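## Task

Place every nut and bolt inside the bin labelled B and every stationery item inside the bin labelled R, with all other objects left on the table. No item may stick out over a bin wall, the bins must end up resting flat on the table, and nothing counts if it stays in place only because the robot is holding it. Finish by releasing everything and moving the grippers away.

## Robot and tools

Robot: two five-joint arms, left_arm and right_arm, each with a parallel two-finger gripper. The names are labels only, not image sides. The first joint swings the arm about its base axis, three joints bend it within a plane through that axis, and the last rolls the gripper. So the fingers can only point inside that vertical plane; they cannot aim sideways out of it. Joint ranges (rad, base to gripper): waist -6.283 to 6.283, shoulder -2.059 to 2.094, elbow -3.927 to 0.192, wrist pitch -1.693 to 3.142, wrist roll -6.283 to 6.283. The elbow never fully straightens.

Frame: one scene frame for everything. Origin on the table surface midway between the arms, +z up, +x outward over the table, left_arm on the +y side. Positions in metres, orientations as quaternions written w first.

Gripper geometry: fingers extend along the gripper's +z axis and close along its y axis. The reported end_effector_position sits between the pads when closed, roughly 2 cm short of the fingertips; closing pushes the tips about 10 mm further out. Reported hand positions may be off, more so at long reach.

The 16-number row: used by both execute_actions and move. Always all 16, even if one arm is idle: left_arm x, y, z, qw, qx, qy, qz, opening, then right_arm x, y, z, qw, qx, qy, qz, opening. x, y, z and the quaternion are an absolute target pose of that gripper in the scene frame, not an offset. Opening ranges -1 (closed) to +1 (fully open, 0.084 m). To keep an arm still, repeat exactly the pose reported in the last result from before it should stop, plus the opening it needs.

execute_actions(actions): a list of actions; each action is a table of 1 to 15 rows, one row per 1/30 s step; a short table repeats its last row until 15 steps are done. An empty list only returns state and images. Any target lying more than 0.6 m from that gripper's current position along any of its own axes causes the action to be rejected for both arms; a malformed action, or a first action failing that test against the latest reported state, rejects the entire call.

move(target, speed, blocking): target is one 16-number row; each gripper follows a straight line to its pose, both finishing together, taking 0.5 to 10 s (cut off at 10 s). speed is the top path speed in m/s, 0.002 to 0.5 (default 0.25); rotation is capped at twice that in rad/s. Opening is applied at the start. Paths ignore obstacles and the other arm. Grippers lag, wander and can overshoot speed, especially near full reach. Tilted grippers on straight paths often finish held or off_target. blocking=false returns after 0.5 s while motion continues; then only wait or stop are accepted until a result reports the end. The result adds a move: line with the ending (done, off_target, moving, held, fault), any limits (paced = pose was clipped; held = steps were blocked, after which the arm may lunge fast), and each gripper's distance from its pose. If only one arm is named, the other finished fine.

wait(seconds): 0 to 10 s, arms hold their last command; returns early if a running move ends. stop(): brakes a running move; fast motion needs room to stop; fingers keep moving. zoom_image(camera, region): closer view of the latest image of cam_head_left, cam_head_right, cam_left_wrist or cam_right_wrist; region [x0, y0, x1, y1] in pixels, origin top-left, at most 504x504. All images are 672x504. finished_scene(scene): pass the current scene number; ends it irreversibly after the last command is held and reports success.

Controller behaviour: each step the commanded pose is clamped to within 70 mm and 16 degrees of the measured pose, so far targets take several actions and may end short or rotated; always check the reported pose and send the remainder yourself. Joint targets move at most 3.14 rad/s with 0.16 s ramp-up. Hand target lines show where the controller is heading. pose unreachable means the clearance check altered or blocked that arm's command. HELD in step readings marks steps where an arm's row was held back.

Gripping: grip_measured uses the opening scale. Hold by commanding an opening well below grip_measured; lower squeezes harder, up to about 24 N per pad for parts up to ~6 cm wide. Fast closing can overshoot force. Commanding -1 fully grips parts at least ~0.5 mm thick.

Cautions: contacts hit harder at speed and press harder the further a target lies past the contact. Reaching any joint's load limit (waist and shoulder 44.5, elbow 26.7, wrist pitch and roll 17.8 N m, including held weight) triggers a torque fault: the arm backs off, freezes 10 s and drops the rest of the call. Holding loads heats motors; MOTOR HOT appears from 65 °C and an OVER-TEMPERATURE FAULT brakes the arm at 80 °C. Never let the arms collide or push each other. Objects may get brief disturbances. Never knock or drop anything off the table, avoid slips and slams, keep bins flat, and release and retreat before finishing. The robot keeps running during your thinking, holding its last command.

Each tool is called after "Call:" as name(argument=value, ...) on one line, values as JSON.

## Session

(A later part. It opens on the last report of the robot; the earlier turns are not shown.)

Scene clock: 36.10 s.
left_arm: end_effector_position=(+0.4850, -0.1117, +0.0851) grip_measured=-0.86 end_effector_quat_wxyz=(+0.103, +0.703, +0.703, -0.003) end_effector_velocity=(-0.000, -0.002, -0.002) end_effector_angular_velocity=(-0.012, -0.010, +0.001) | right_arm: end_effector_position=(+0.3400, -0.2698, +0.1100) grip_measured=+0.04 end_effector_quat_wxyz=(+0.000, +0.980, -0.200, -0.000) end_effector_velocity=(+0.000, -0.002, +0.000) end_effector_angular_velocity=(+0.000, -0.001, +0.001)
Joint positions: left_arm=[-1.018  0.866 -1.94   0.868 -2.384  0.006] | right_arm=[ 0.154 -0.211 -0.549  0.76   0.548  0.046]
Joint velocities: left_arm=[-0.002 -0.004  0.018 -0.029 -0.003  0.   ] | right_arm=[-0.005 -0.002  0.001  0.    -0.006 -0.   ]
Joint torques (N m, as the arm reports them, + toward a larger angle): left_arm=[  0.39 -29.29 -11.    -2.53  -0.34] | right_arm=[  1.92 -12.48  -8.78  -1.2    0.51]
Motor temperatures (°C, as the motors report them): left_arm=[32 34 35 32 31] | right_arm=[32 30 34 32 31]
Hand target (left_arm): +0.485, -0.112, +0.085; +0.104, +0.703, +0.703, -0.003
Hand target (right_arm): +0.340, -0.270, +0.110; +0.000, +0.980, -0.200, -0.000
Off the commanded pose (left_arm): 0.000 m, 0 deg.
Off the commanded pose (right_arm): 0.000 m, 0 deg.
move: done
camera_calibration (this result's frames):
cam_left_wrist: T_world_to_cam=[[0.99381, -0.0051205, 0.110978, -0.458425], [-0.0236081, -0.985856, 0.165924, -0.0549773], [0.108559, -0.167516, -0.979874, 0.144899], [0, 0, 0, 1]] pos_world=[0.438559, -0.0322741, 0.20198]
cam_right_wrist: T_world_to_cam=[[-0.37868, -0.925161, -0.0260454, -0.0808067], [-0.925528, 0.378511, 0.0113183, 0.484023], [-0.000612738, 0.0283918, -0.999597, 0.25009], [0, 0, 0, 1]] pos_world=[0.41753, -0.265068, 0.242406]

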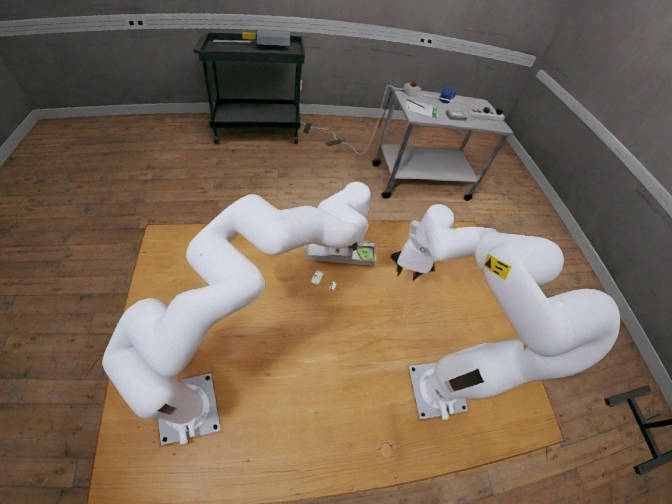

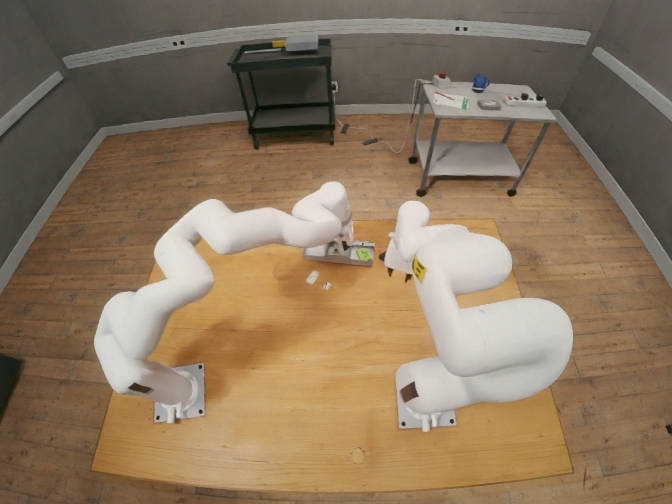

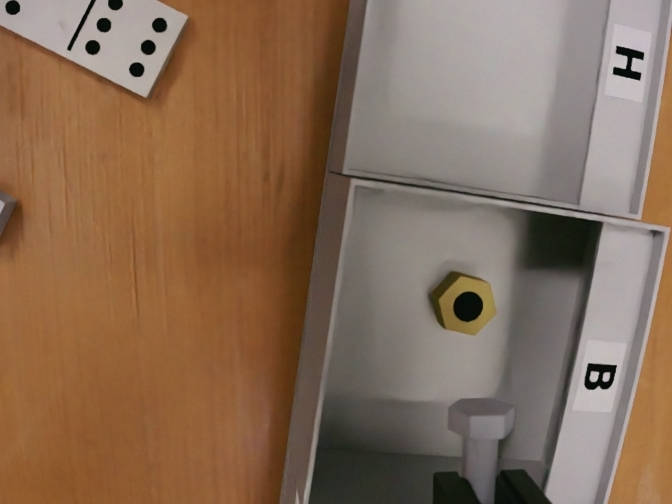

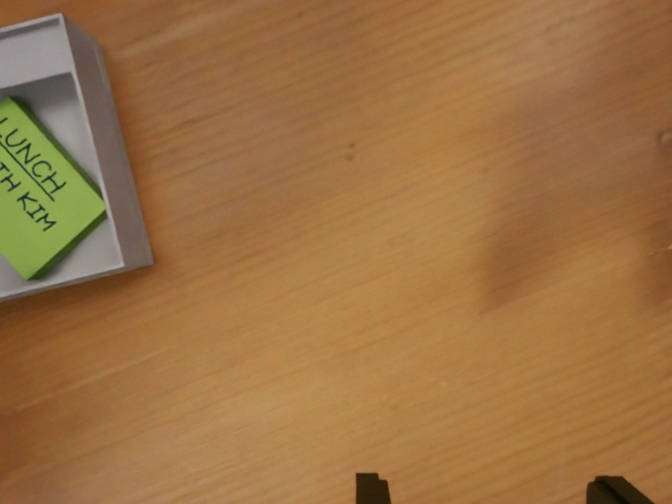

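Call:
move(target=[0.476,-0.1045,0.072,0.104,0.762,0.639,0.006,-1,0.34,-0.27,0.11,0,0.98,-0.2,0,0.05], speed=0.08)

Scene clock: 38.23 s.
left_arm: end_effector_position=(+0.4761, -0.1046, +0.0721) grip_measured=-0.86 end_effector_quat_wxyz=(+0.104, +0.762, +0.640, +0.006) end_effector_velocity=(-0.001, -0.000, -0.000) end_effector_angular_velocity=(-0.000, -0.004, -0.014) | right_arm: end_effector_position=(+0.3400, -0.2700, +0.1100) grip_measured=+0.04 end_effector_quat_wxyz=(+0.000, +0.980, -0.200, +0.000) end_effector_velocity=(+0.000, -0.000, +0.000) end_effector_angular_velocity=(+0.000, -0.001, -0.000)
Joint positions: left_arm=[-1.021  0.832 -1.842  0.801 -2.213  0.006] | right_arm=[ 0.154 -0.211 -0.549  0.76   0.548  0.046]
Joint velocities: left_arm=[-0.001 -0.004  0.009 -0.009  0.013 -0.   ] | right_arm=[-0.    -0.    -0.001  0.     0.     0.   ]
Joint torques (N m, as the arm reports them, + toward a larger angle): left_arm=[  0.38 -28.36 -10.95  -2.66  -0.23] | right_arm=[  2.18 -12.32  -8.78  -1.43   0.06]
Motor temperatures (°C, as the motors report them): left_arm=[32 34 35 32 31] | right_arm=[32 30 34 32 31]
Hand target (left_arm): +0.476, -0.105, +0.072; +0.104, +0.762, +0.639, +0.006
Hand target (right_arm): +0.340, -0.270, +0.110; +0.000, +0.980, -0.200, +0.000
Off the commanded pose (left_arm): 0.000 m, 0 deg.
Off the commanded pose (right_arm): 0.000 m, 0 deg.
move: done
camera_calibration (this result's frames):
cam_left_wrist: T_world_to_cam=[[0.975072, -0.175551, 0.135704, -0.458755], [-0.194367, -0.970778, 0.140752, 0.0386251], [0.107029, -0.163619, -0.9807, 0.135548], [0, 0, 0, 1]] pos_world=[0.440319, -0.0208604, 0.18975]
cam_right_wrist: T_world_to_cam=[[-0.378688, -0.925158, -0.0260483, -0.0809814], [-0.925524, 0.378519, 0.0113134, 0.484101], [-0.000606893, 0.0283926, -0.999597, 0.25008], [0, 0, 0, 1]] pos_world=[0.417533, -0.265263, 0.242393]

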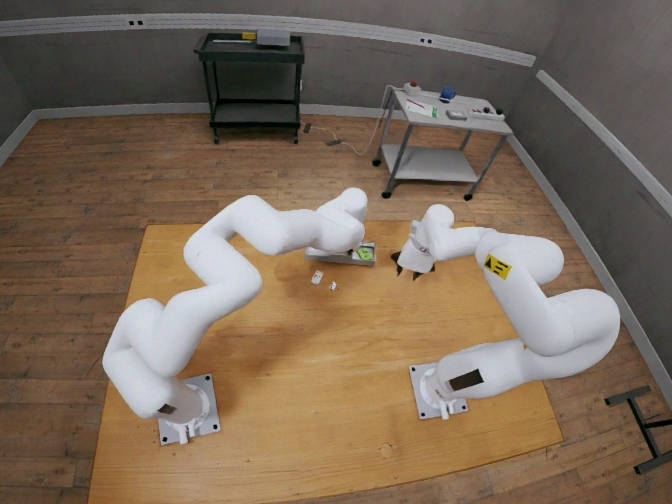

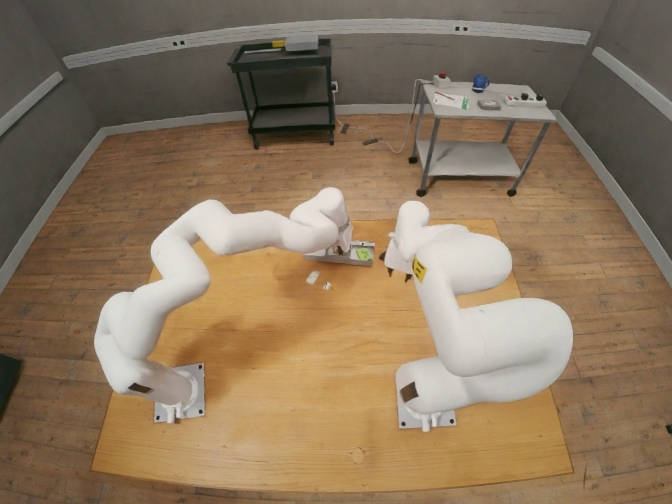

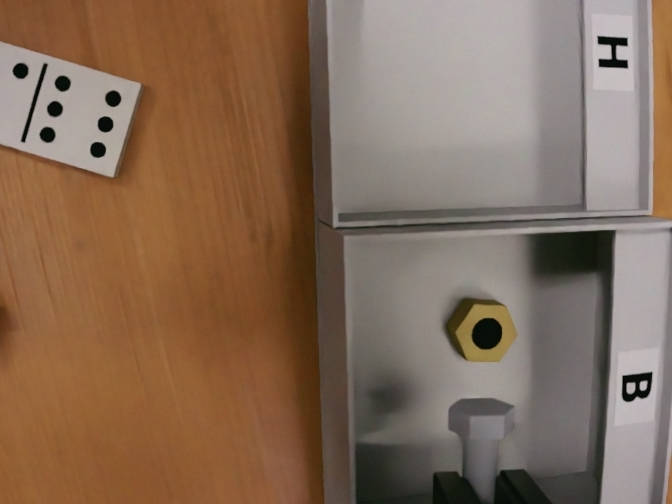

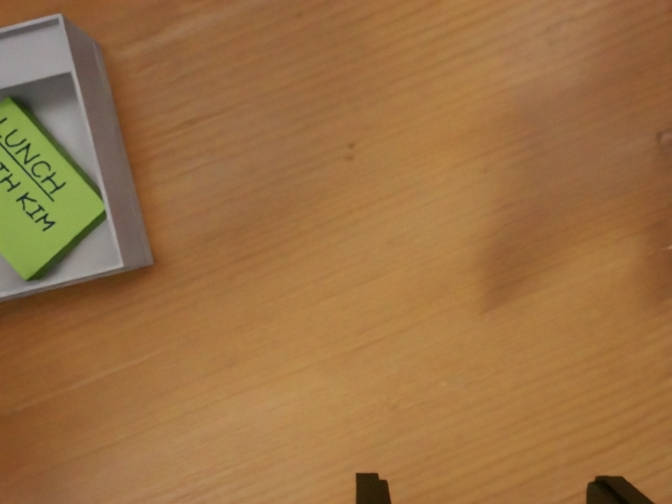

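Call:
move(target=[0.474,-0.108,0.040,0.104,0.762,0.639,0.006,-1,0.34,-0.27,0.11,0,0.98,-0.2,0,0.05], speed=0.05)

Scene clock: 39.33 s.
left_arm: end_effector_position=(+0.4785, -0.1107, +0.0604) grip_measured=-0.86 end_effector_quat_wxyz=(+0.117, +0.760, +0.639, +0.006) end_effector_velocity=(-0.001, -0.002, +0.000) end_effector_angular_velocity=(-0.009, -0.008, -0.002) | right_arm: end_effector_position=(+0.3400, -0.2700, +0.1100) grip_measured=+0.04 end_effector_quat_wxyz=(+0.000, +0.980, -0.200, +0.000) end_effector_velocity=(-0.000, -0.000, -0.000) end_effector_angular_velocity=(-0.000, +0.001, -0.000)
Joint positions: left_arm=[-1.024  0.856 -1.838  0.748 -2.216  0.006] | right_arm=[ 0.154 -0.211 -0.549  0.76   0.548  0.046]
Joint velocities: left_arm=[-0.003 -0.003  0.009 -0.018 -0.001 -0.   ] | right_arm=[-0.     0.001  0.    -0.     0.    -0.   ]
Joint torques (N m, as the arm reports them, + toward a larger angle): left_arm=[-7.35  5.61 -3.05 -8.17 -0.38] | right_arm=[  1.69 -12.14  -8.68  -1.53   0.24]
Motor temperatures (°C, as the motors report them): left_arm=[32 34 35 32 31] | right_arm=[32 30 34 32 31]
Hand target (left_arm): +0.474, -0.108, +0.040; +0.104, +0.762, +0.639, +0.005
Hand target (right_arm): +0.340, -0.270, +0.110; +0.000, +0.980, -0.200, +0.000
Off the commanded pose (left_arm): 0.021 m, 1 deg.
Off the commanded pose (right_arm): 0.000 m, 0 deg.
move: off_target (left_arm)
camera_calibration (this result's frames):
cam_left_wrist: T_world_to_cam=[[0.972584, -0.172683, 0.155759, -0.460302], [-0.196866, -0.96791, 0.156185, 0.035442], [0.12379, -0.182567, -0.975369, 0.112322], [0, 0, 0, 1]] pos_world=[0.440755, -0.0246753, 0.175717]
cam_right_wrist: T_world_to_cam=[[-0.378688, -0.925158, -0.0260483, -0.0809809], [-0.925524, 0.378519, 0.0113134, 0.484101], [-0.000606838, 0.0283926, -0.999597, 0.25008], [0, 0, 0, 1]] pos_world=[0.417533, -0.265262, 0.242393]

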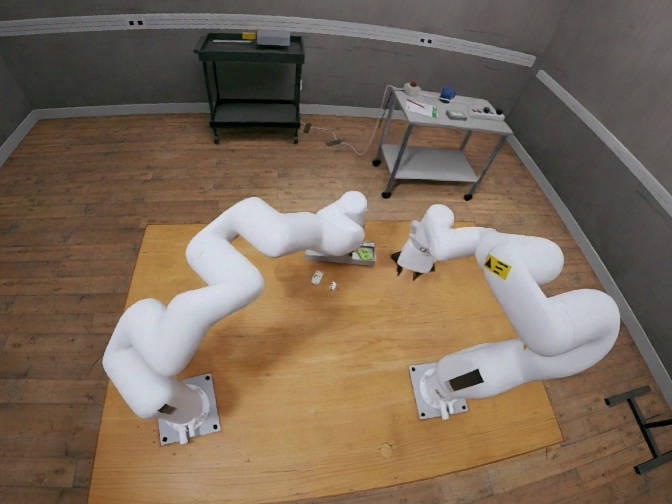

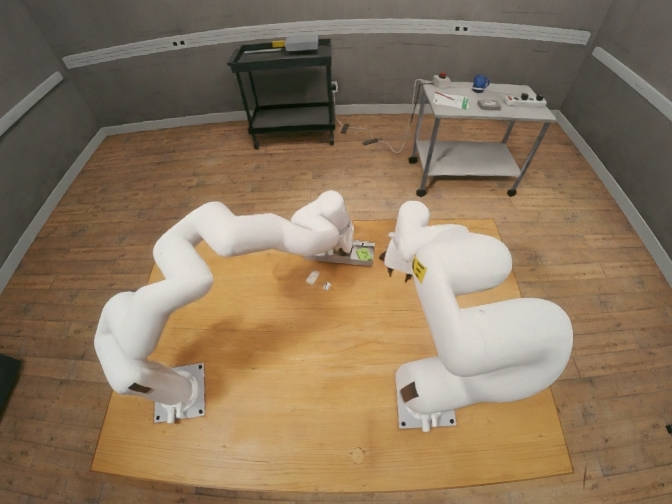

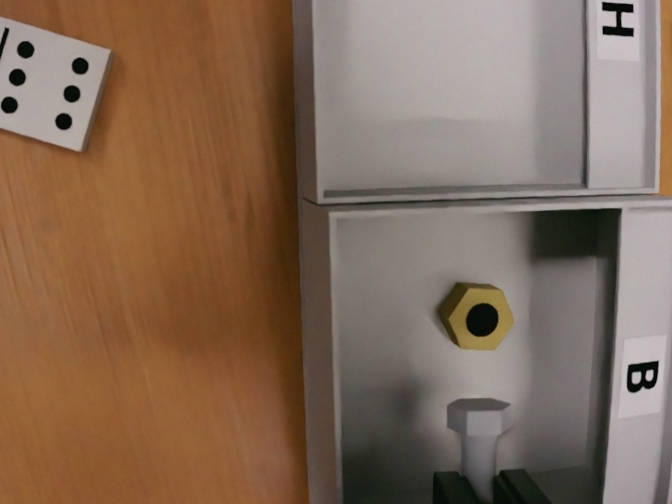

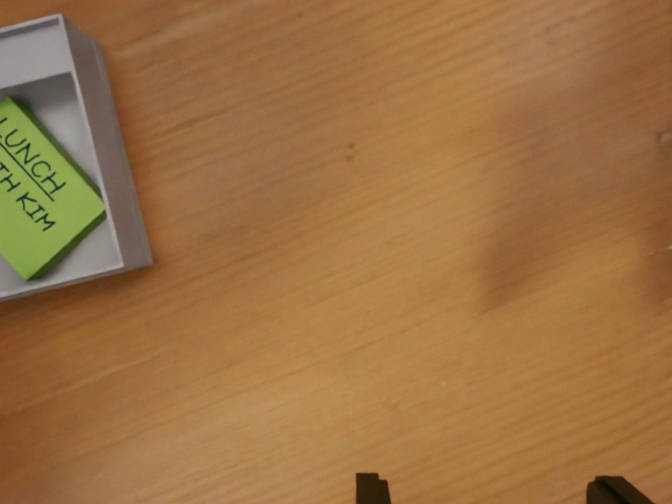

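Call:
move(target=[0.478,-0.105,0.09,0.104,0.762,0.639,0.006,-1,0.34,-0.27,0.11,0,0.98,-0.2,0,0.05], speed=0.1)

Scene clock: 40.77 s.
left_arm: end_effector_position=(+0.4777, -0.1049, +0.0892) grip_measured=-0.86 end_effector_quat_wxyz=(+0.104, +0.762, +0.639, +0.006) end_effector_velocity=(+0.002, -0.001, +0.007) end_effector_angular_velocity=(-0.006, -0.006, +0.001) | right_arm: end_effector_position=(+0.3400, -0.2700, +0.1100) grip_measured=+0.04 end_effector_quat_wxyz=(+0.000, +0.980, -0.200, +0.000) end_effector_velocity=(-0.000, +0.000, -0.000) end_effector_angular_velocity=(-0.000, +0.001, +0.000)
Joint positions: left_arm=[-1.019  0.814 -1.863  0.84  -2.21   0.006] | right_arm=[ 0.154 -0.211 -0.549  0.76   0.548  0.046]
Joint velocities: left_arm=[ 0.002 -0.007 -0.005  0.004  0.     0.   ] | right_arm=[ 0.     0.001  0.     0.    -0.    -0.   ]
Joint torques (N m, as the arm reports them, + toward a larger angle): left_arm=[  0.64 -28.67 -11.14  -2.73  -0.2 ] | right_arm=[  2.25 -11.94  -8.58  -1.36   0.18]
Motor temperatures (°C, as the motors report them): left_arm=[32 34 35 32 31] | right_arm=[32 30 34 32 31]
Hand target (left_arm): +0.478, -0.105, +0.090; +0.104, +0.762, +0.639, +0.006
Hand target (right_arm): +0.340, -0.270, +0.110; +0.000, +0.980, -0.200, +0.000
Off the commanded pose (left_arm): 0.001 m, 0 deg.
Off the commanded pose (right_arm): 0.000 m, 0 deg.
move: done
camera_calibration (this result's frames):
cam_left_wrist: T_world_to_cam=[[0.974789, -0.177291, 0.135479, -0.462702], [-0.195959, -0.970594, 0.139813, 0.0370972], [0.106707, -0.162837, -0.980866, 0.152264], [0, 0, 0, 1]] pos_world=[0.442059, -0.0212322, 0.20685]
cam_right_wrist: T_world_to_cam=[[-0.378688, -0.925158, -0.0260482, -0.080981], [-0.925524, 0.378519, 0.0113136, 0.484101], [-0.000607074, 0.0283926, -0.999597, 0.25008], [0, 0, 0, 1]] pos_world=[0.417533, -0.265262, 0.242393]

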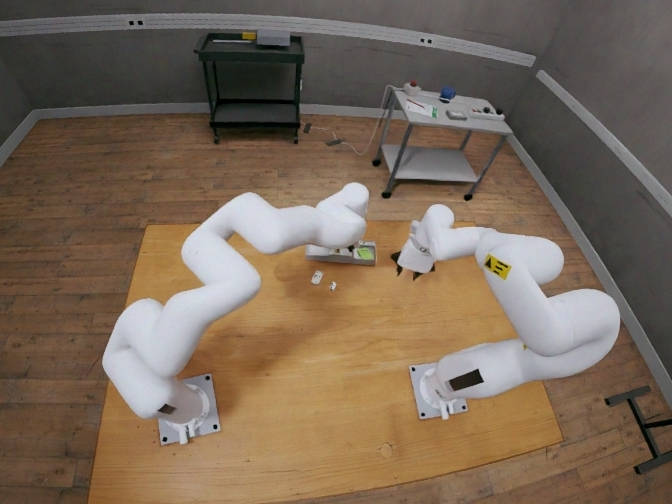

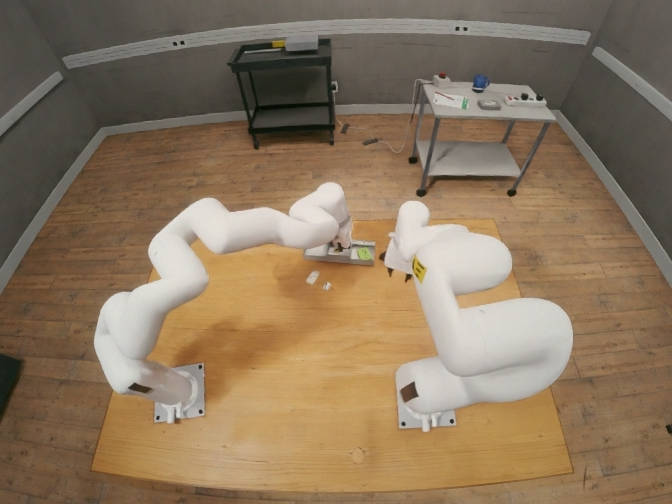

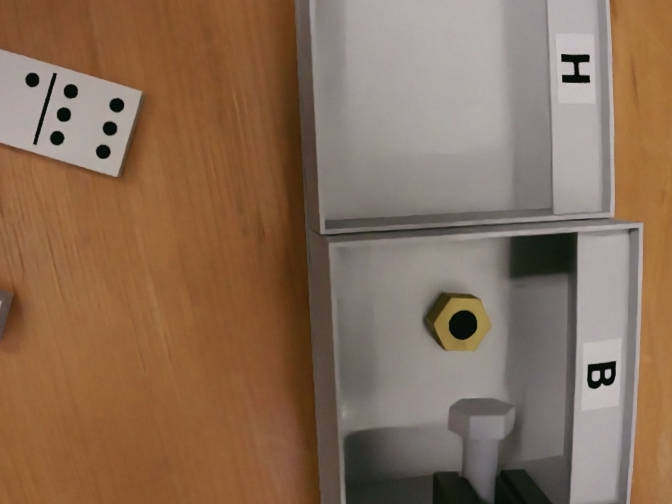

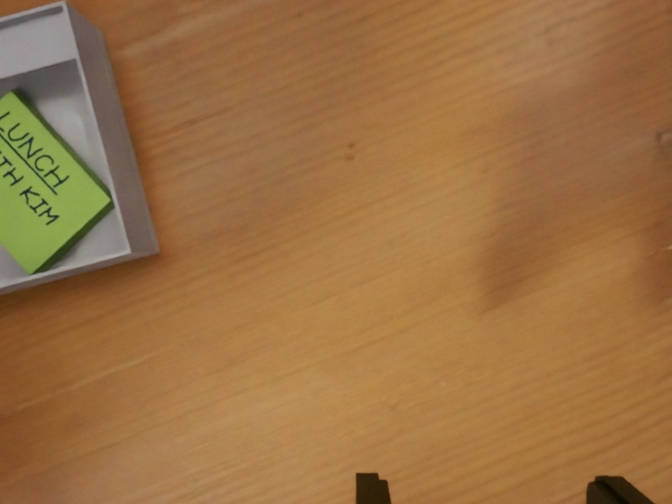

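Call:
zoom_image(camera="cam_head_right", region=[280,200,420,305])

Call:
zoom_image(camera="cam_head_left", region=[280,200,420,305])

Region (280, 200, 420, 305) of cam_head_right's 672x504 image, scaled by 3.600, with more detail than that image has; it fills the top 378 rows of this view, and the rest is white.

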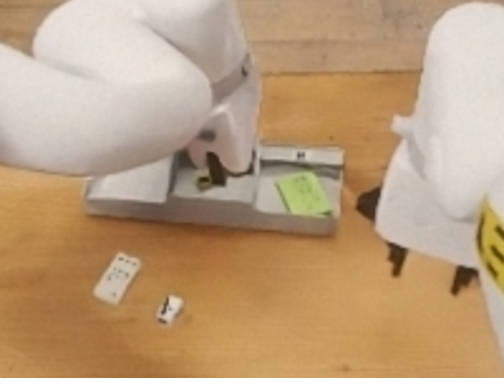

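Region (280, 200, 420, 305) of cam_head_left's 672x504 image, scaled by 3.600, with more detail than that image has; it fills the top 378 rows of this view, and the rest is white.

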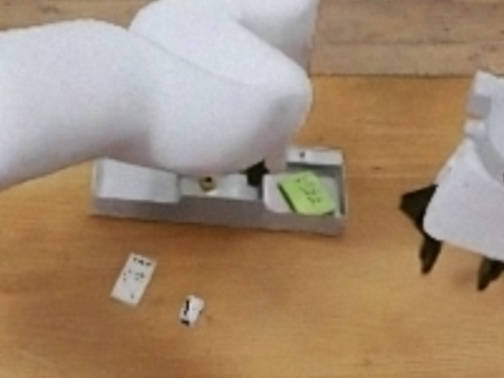

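Call:
move(target=[0.484,-0.100,0.09,0.078,0.087,0.991,-0.069,-1,0.34,-0.27,0.11,0,0.98,-0.2,0,0.05], speed=0.5)

Scene clock: 44.30 s.
left_arm: end_effector_position=(+0.4840, -0.1000, +0.0900) grip_measured=-0.86 end_effector_quat_wxyz=(+0.079, +0.088, +0.991, -0.068) end_effector_velocity=(-0.002, -0.001, -0.001) end_effector_angular_velocity=(-0.001, +0.002, +0.009) | right_arm: end_effector_position=(+0.3400, -0.2700, +0.1100) grip_measured=+0.04 end_effector_quat_wxyz=(+0.000, +0.980, -0.200, +0.000) end_effector_velocity=(+0.000, +0.000, -0.000) end_effector_angular_velocity=(-0.000, +0.000, -0.000)
Joint positions: left_arm=[-1.008  0.816 -1.868  0.843 -3.768  0.006] | right_arm=[ 0.154 -0.211 -0.549  0.76   0.548  0.046]
Joint velocities: left_arm=[-0.003  0.001 -0.     0.    -0.012  0.   ] | right_arm=[ 0.  0. -0. -0.  0. -0.]
Joint torques (N m, as the arm reports them, + toward a larger angle): left_arm=[  0.29 -28.57 -11.16  -2.64  -0.23] | right_arm=[  1.63 -12.43  -8.61  -1.35   0.32]
Motor temperatures (°C, as the motors report them): left_arm=[32 34 35 32 31] | right_arm=[32 30 34 32 31]
Hand target (left_arm): +0.484, -0.100, +0.090; +0.079, +0.087, +0.991, -0.068
Hand target (right_arm): +0.340, -0.270, +0.110; +0.000, +0.980, -0.200, +0.000
Off the commanded pose (left_arm): 0.000 m, 0 deg.
Off the commanded pose (right_arm): 0.000 m, 0 deg.
move: done
camera_calibration (this result's frames):
cam_left_wrist: T_world_to_cam=[[0.19944, 0.968215, -0.15094, 0.0475063], [0.967441, -0.170057, 0.187455, -0.444319], [0.155828, -0.183412, -0.970607, 0.126467], [0, 0, 0, 1]] pos_world=[0.400671, -0.0983601, 0.213211]
cam_right_wrist: T_world_to_cam=[[-0.378688, -0.925158, -0.0260483, -0.080981], [-0.925524, 0.378519, 0.0113133, 0.484101], [-0.000606828, 0.0283926, -0.999597, 0.25008], [0, 0, 0, 1]] pos_world=[0.417533, -0.265262, 0.242393]

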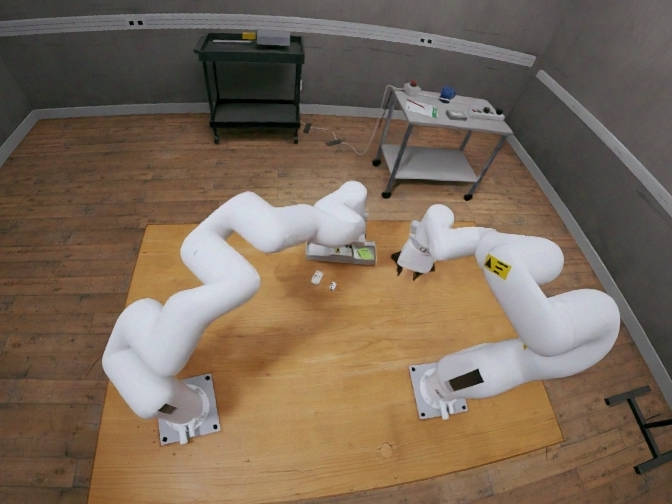

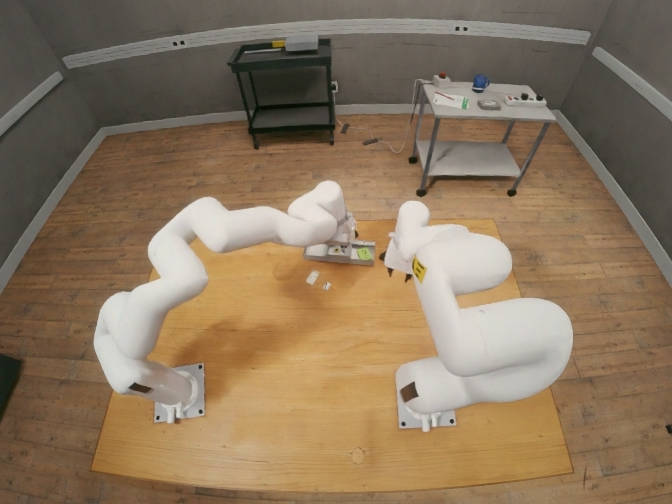

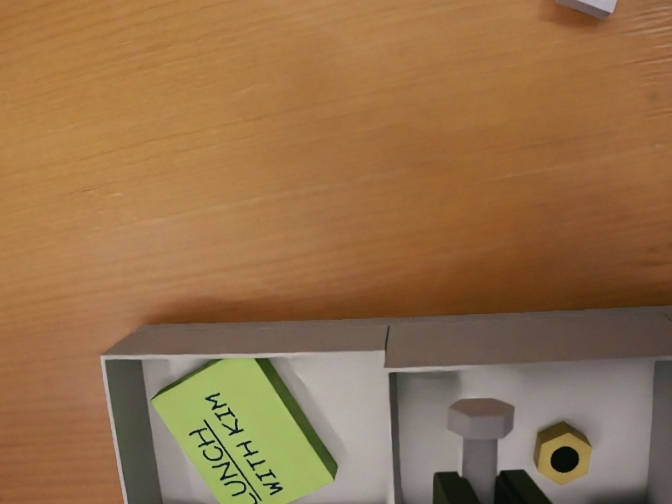

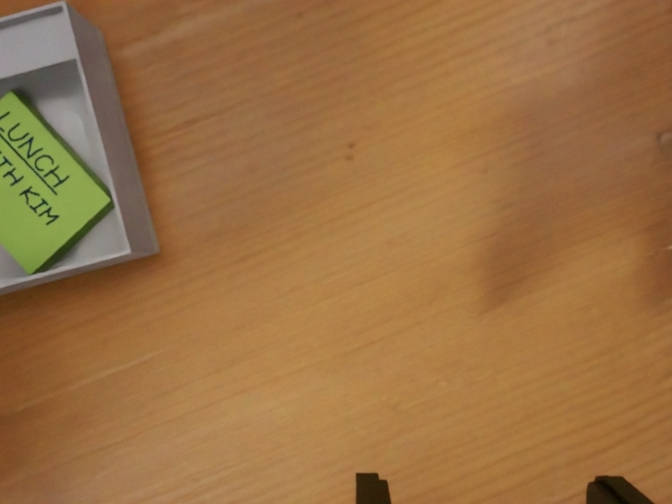

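Call:
move(target=[0.498,-0.101,0.085,0.078,0.087,0.991,-0.069,-1,0.34,-0.27,0.11,0,0.98,-0.2,0,0.05], speed=0.1)

Call:
move(target=[0.498,-0.101,0.052,0.078,0.087,0.991,-0.069,-1,0.34,-0.27,0.11,0,0.98,-0.2,0,0.05], speed=0.06)

Scene clock: 45.50 s.
left_arm: end_effector_position=(+0.4977, -0.1010, +0.0852) grip_measured=-0.86 end_effector_quat_wxyz=(+0.080, +0.087, +0.991, -0.067) end_effector_velocity=(+0.003, -0.000, +0.001) end_effector_angular_velocity=(-0.000, -0.001, +0.001) | right_arm: end_effector_position=(+0.3400, -0.2700, +0.1100) grip_measured=+0.04 end_effector_quat_wxyz=(+0.000, +0.980, -0.200, +0.000) end_effector_velocity=(+0.000, -0.000, +0.000) end_effector_angular_velocity=(+0.000, -0.000, -0.001)
Joint positions: left_arm=[-0.995  0.869 -1.944  0.867 -3.757  0.006] | right_arm=[ 0.154 -0.211 -0.549  0.76   0.548  0.046]
Joint velocities: left_arm=[ 0.003  0.01  -0.019  0.008  0.002  0.   ] | right_arm=[-0.001  0.    -0.    -0.     0.    -0.   ]
Joint torques (N m, as the arm reports them, + toward a larger angle): left_arm=[  0.42 -29.1  -11.34  -2.63  -0.26] | right_arm=[  2.05 -12.23  -8.82  -1.27   0.41]
Motor temperatures (°C, as the motors report them): left_arm=[32 34 35 32 31] | right_arm=[32 30 34 32 31]
Hand target (left_arm): +0.498, -0.101, +0.085; +0.079, +0.087, +0.991, -0.067
Hand target (right_arm): +0.340, -0.270, +0.110; +0.000, +0.980, -0.200, +0.000
Off the commanded pose (left_arm): 0.000 m, 0 deg.
Off the commanded pose (right_arm): 0.000 m, 0 deg.
move: done
camera_calibration (this result's frames):
cam_left_wrist: T_world_to_cam=[[0.197928, 0.968788, -0.149246, 0.045663], [0.967393, -0.168512, 0.189089, -0.456826], [0.158037, -0.181806, -0.970552, 0.118523], [0, 0, 0, 1]] pos_world=[0.414161, -0.0996704, 0.208228]
cam_right_wrist: T_world_to_cam=[[-0.378688, -0.925158, -0.0260484, -0.0809809], [-0.925524, 0.378519, 0.0113133, 0.484101], [-0.000606731, 0.0283926, -0.999597, 0.25008], [0, 0, 0, 1]] pos_world=[0.417533, -0.265262, 0.242393]

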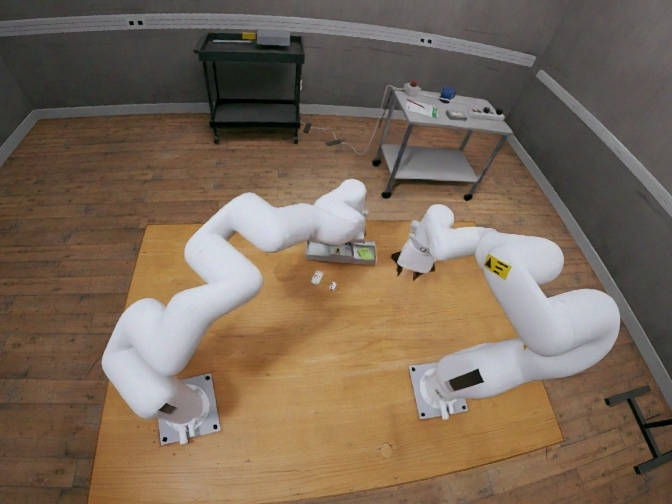

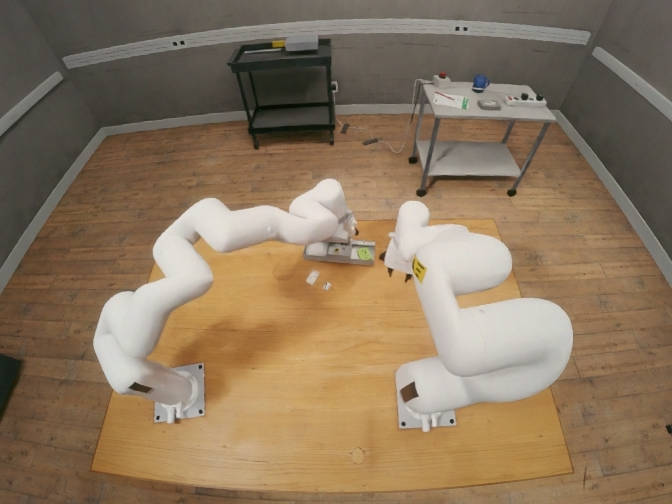

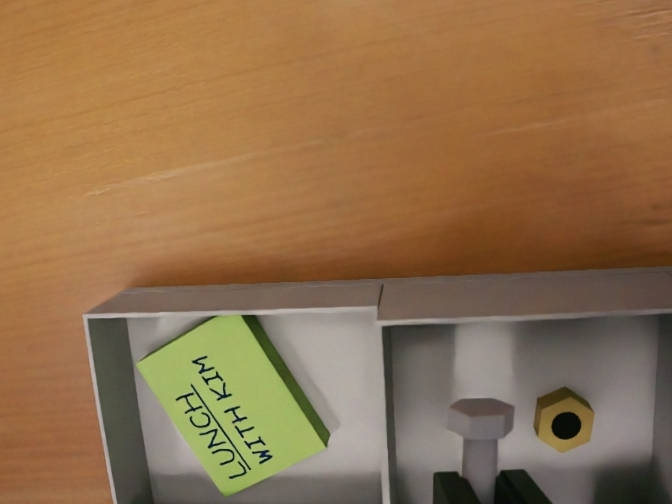

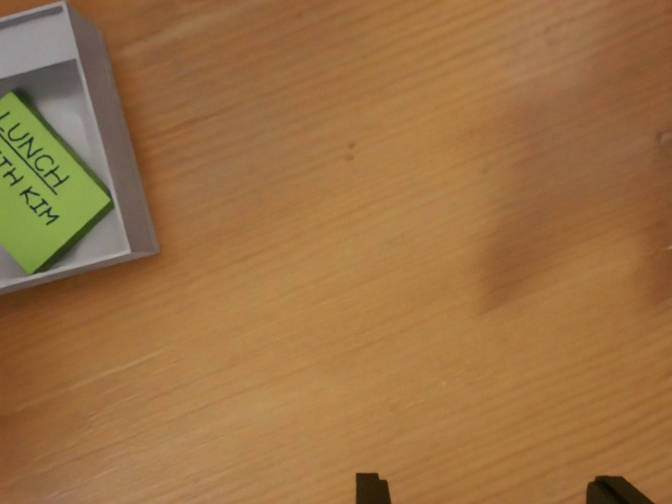

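Scene clock: 46.50 s.
left_arm: end_effector_position=(+0.4981, -0.1011, +0.0527) grip_measured=-0.86 end_effector_quat_wxyz=(+0.080, +0.087, +0.991, -0.067) end_effector_velocity=(+0.000, -0.000, -0.003) end_effector_angular_velocity=(+0.000, +0.000, -0.000) | right_arm: end_effector_position=(+0.3400, -0.2700, +0.1100) grip_measured=+0.04 end_effector_quat_wxyz=(+0.000, +0.980, -0.200, +0.000) end_effector_velocity=(-0.000, +0.000, -0.000) end_effector_angular_velocity=(-0.000, +0.000, +0.000)
Joint positions: left_arm=[-0.995  0.917 -1.932  0.807 -3.757  0.006] | right_arm=[ 0.154 -0.211 -0.549  0.76   0.548  0.046]
Joint velocities: left_arm=[ 0.     0.007 -0.002 -0.004  0.001  0.   ] | right_arm=[ 0.001 -0.     0.001  0.     0.     0.   ]
Joint torques (N m, as the arm reports them, + toward a larger angle): left_arm=[  0.38 -29.03 -11.02  -2.72  -0.13] | right_arm=[  2.28 -12.36  -8.4   -1.32   0.36]
Motor temperatures (°C, as the motors report them): left_arm=[32 34 35 32 31] | right_arm=[32 30 34 32 31]
Hand target (left_arm): +0.498, -0.101, +0.052; +0.079, +0.087, +0.991, -0.067
Hand target (right_arm): +0.340, -0.270, +0.110; +0.000, +0.980, -0.200, +0.000
Off the commanded pose (left_arm): 0.001 m, 0 deg.
Off the commanded pose (right_arm): 0.000 m, 0 deg.
move: done
camera_calibration (this result's frames):
cam_left_wrist: T_world_to_cam=[[0.197891, 0.968795, -0.149247, 0.0408797], [0.967388, -0.168463, 0.189159, -0.451039], [0.158114, -0.181812, -0.970538, 0.0868883], [0, 0, 0, 1]] pos_world=[0.414502, -0.0997901, 0.175748]
cam_right_wrist: T_world_to_cam=[[-0.378688, -0.925158, -0.0260483, -0.080981], [-0.925524, 0.378519, 0.0113134, 0.484101], [-0.000606941, 0.0283926, -0.999597, 0.25008], [0, 0, 0, 1]] pos_world=[0.417533, -0.265262, 0.242393]

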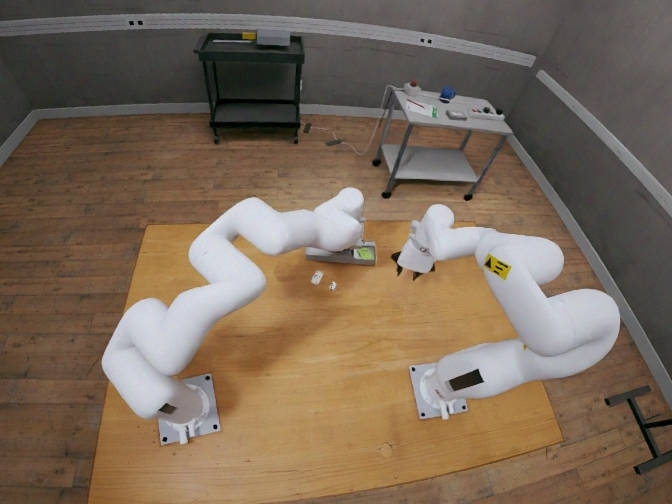

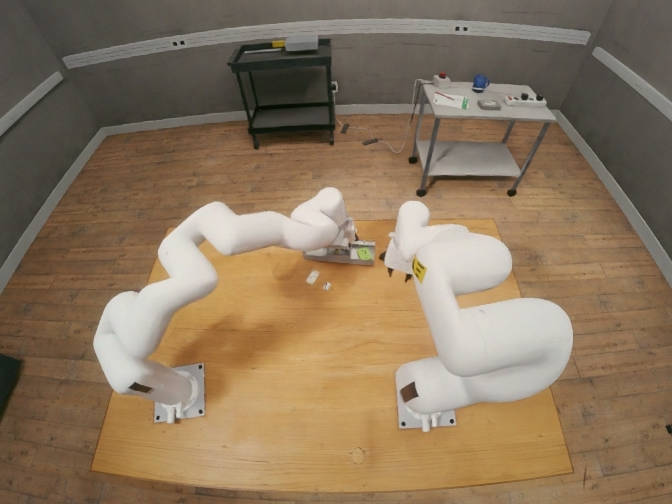

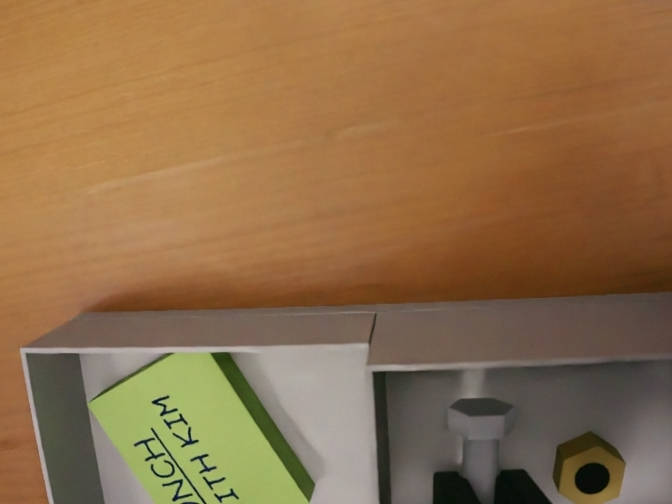

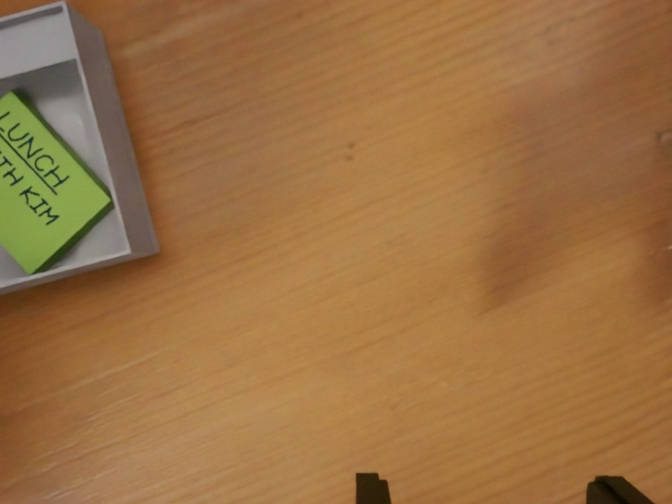

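Call:
move(target=[0.504,-0.101,0.046,0.078,0.087,0.991,-0.069,-1,0.34,-0.27,0.11,0,0.98,-0.2,0,0.05], speed=0.04)

Call:
move(target=[0.504,-0.101,0.034,0.078,0.087,0.991,-0.069,-1,0.34,-0.27,0.11,0,0.98,-0.2,0,0.05], speed=0.04)

Scene clock: 47.53 s.
left_arm: end_effector_position=(+0.5035, -0.1011, +0.0461) grip_measured=-0.86 end_effector_quat_wxyz=(+0.080, +0.087, +0.991, -0.067) end_effector_velocity=(+0.003, -0.000, -0.001) end_effector_angular_velocity=(-0.001, -0.002, +0.001) | right_arm: end_effector_position=(+0.3400, -0.2700, +0.1100) grip_measured=+0.04 end_effector_quat_wxyz=(+0.000, +0.980, -0.200, +0.000) end_effector_velocity=(+0.000, +0.000, +0.000) end_effector_angular_velocity=(+0.000, -0.001, -0.000)
Joint positions: left_arm=[-0.99   0.946 -1.964  0.81  -3.751  0.006] | right_arm=[ 0.154 -0.211 -0.549  0.76   0.548  0.046]
Joint velocities: left_arm=[ 0.002  0.01  -0.015  0.002  0.002 -0.   ] | right_arm=[-0.     0.    -0.001 -0.     0.    -0.   ]
Joint torques (N m, as the arm reports them, + toward a larger angle): left_arm=[  0.88 -29.64 -11.26  -3.09  -0.37] | right_arm=[  2.25 -11.82  -8.89  -1.11   0.17]
Motor temperatures (°C, as the motors report them): left_arm=[32 34 35 32 31] | right_arm=[32 30 34 32 31]
Hand target (left_arm): +0.504, -0.101, +0.046; +0.080, +0.087, +0.991, -0.067
Hand target (right_arm): +0.340, -0.270, +0.110; +0.000, +0.980, -0.200, +0.000
Off the commanded pose (left_arm): 0.000 m, 0 deg.
Off the commanded pose (right_arm): 0.000 m, 0 deg.
move: done
camera_calibration (this result's frames):
cam_left_wrist: T_world_to_cam=[[0.197932, 0.968999, -0.147863, 0.0386988], [0.967338, -0.168725, 0.189179, -0.455092], [0.158366, -0.180478, -0.970746, 0.0796551], [0, 0, 0, 1]] pos_world=[0.419953, -0.0999083, 0.169141]
cam_right_wrist: T_world_to_cam=[[-0.378688, -0.925158, -0.0260483, -0.080981], [-0.925524, 0.378519, 0.0113134, 0.484101], [-0.000606944, 0.0283926, -0.999597, 0.25008], [0, 0, 0, 1]] pos_world=[0.417533, -0.265262, 0.242393]

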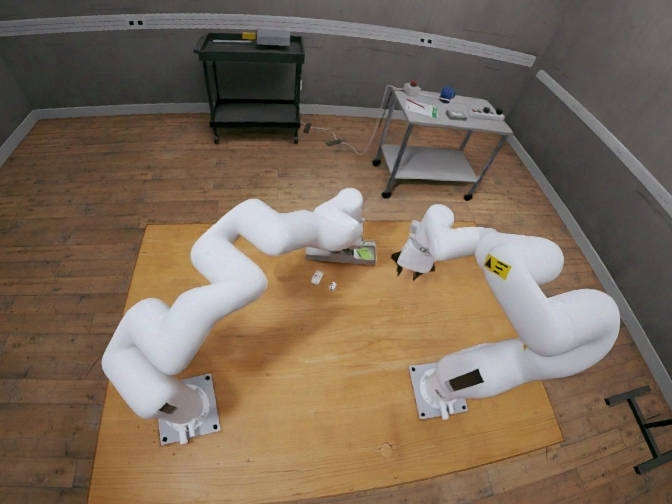

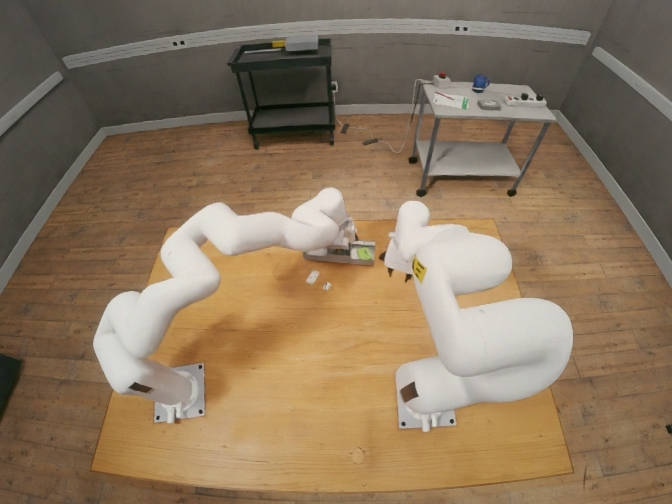

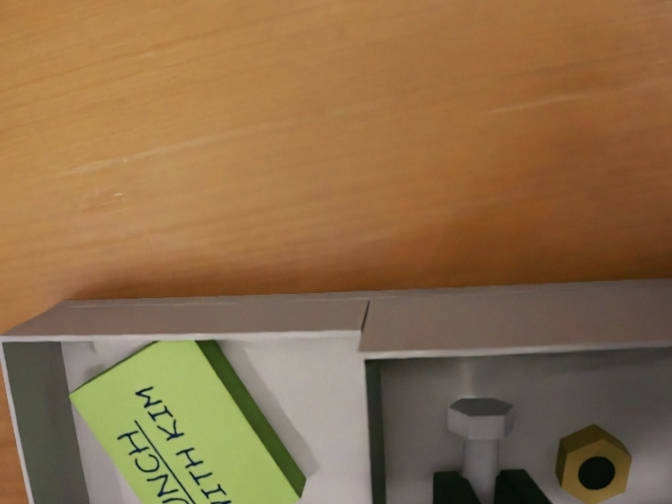

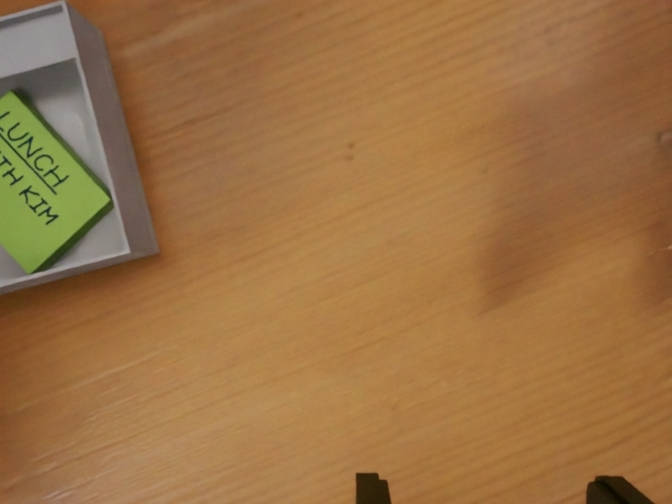

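Scene clock: 48.30 s.
left_arm: end_effector_position=(+0.5045, -0.1014, +0.0360) grip_measured=-0.86 end_effector_quat_wxyz=(+0.081, +0.087, +0.991, -0.067) end_effector_velocity=(+0.001, -0.001, -0.004) end_effector_angular_velocity=(-0.002, -0.002, +0.000) | right_arm: end_effector_position=(+0.3400, -0.2700, +0.1100) grip_measured=+0.04 end_effector_quat_wxyz=(+0.000, +0.980, -0.200, +0.000) end_effector_velocity=(-0.000, -0.000, -0.000) end_effector_angular_velocity=(-0.000, +0.001, -0.000)
Joint positions: left_arm=[-0.989  0.964 -1.966  0.791 -3.751  0.006] | right_arm=[ 0.154 -0.211 -0.549  0.76   0.548  0.046]
Joint velocities: left_arm=[-0.     0.009 -0.003 -0.009 -0.    -0.   ] | right_arm=[-0.     0.001  0.     0.    -0.    -0.   ]
Joint torques (N m, as the arm reports them, + toward a larger angle): left_arm=[  0.44 -26.39  -9.89  -2.73  -0.39] | right_arm=[  1.85 -12.1   -9.2   -1.41   0.23]
Motor temperatures (°C, as the motors report them): left_arm=[32 34 35 32 31] | right_arm=[32 30 34 32 31]
Hand target (left_arm): +0.504, -0.101, +0.034; +0.080, +0.087, +0.991, -0.067
Hand target (right_arm): +0.340, -0.270, +0.110; +0.000, +0.980, -0.200, +0.000
Off the commanded pose (left_arm): 0.002 m, 0 deg.
Off the commanded pose (right_arm): 0.000 m, 0 deg.
move: done
camera_calibration (this result's frames):
cam_left_wrist: T_world_to_cam=[[0.197886, 0.968806, -0.149183, 0.0374136], [0.96705, -0.168084, 0.19121, -0.45397], [0.16017, -0.182105, -0.970146, 0.0685169], [0, 0, 0, 1]] pos_world=[0.420634, -0.100074, 0.158857]
cam_right_wrist: T_world_to_cam=[[-0.378688, -0.925158, -0.0260484, -0.0809809], [-0.925524, 0.378519, 0.0113133, 0.484101], [-0.000606753, 0.0283926, -0.999597, 0.25008], [0, 0, 0, 1]] pos_world=[0.417533, -0.265262, 0.242393]

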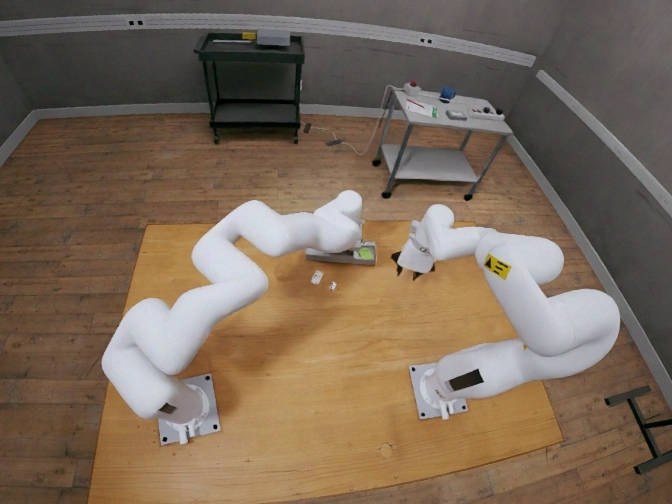

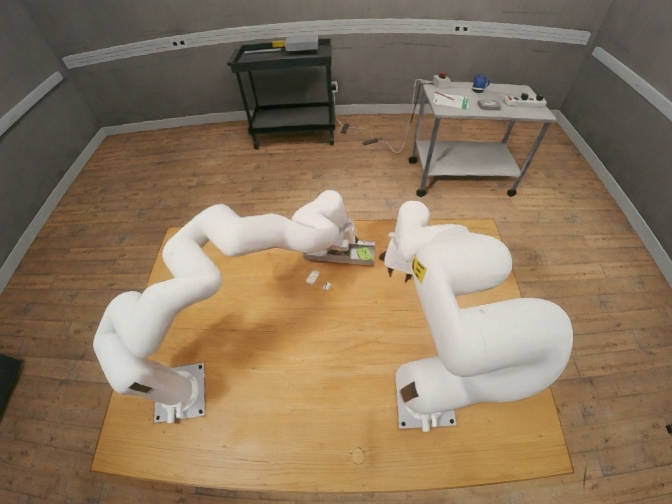

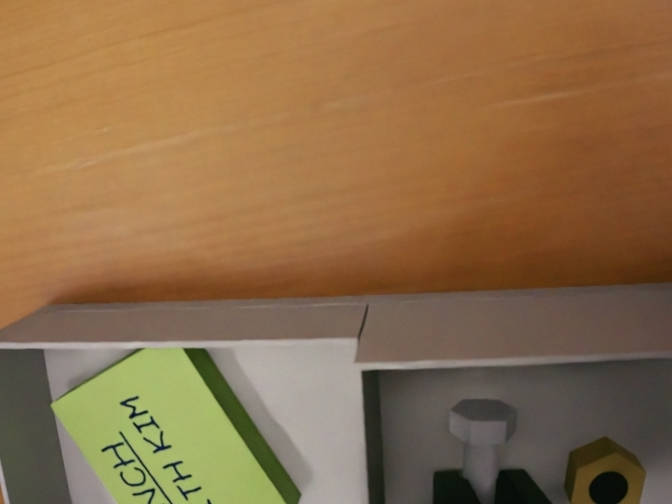

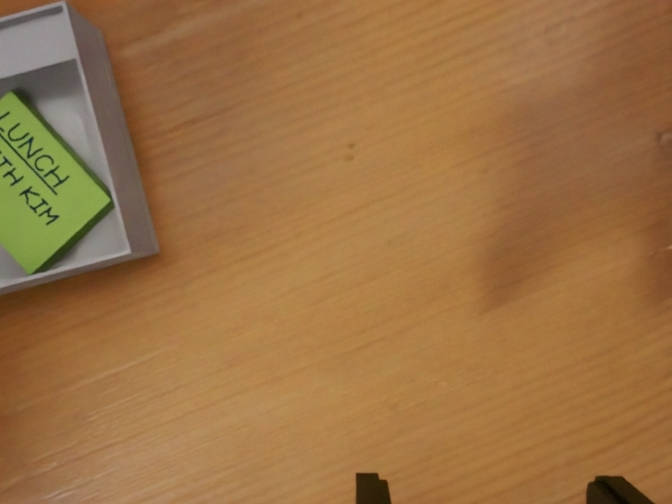

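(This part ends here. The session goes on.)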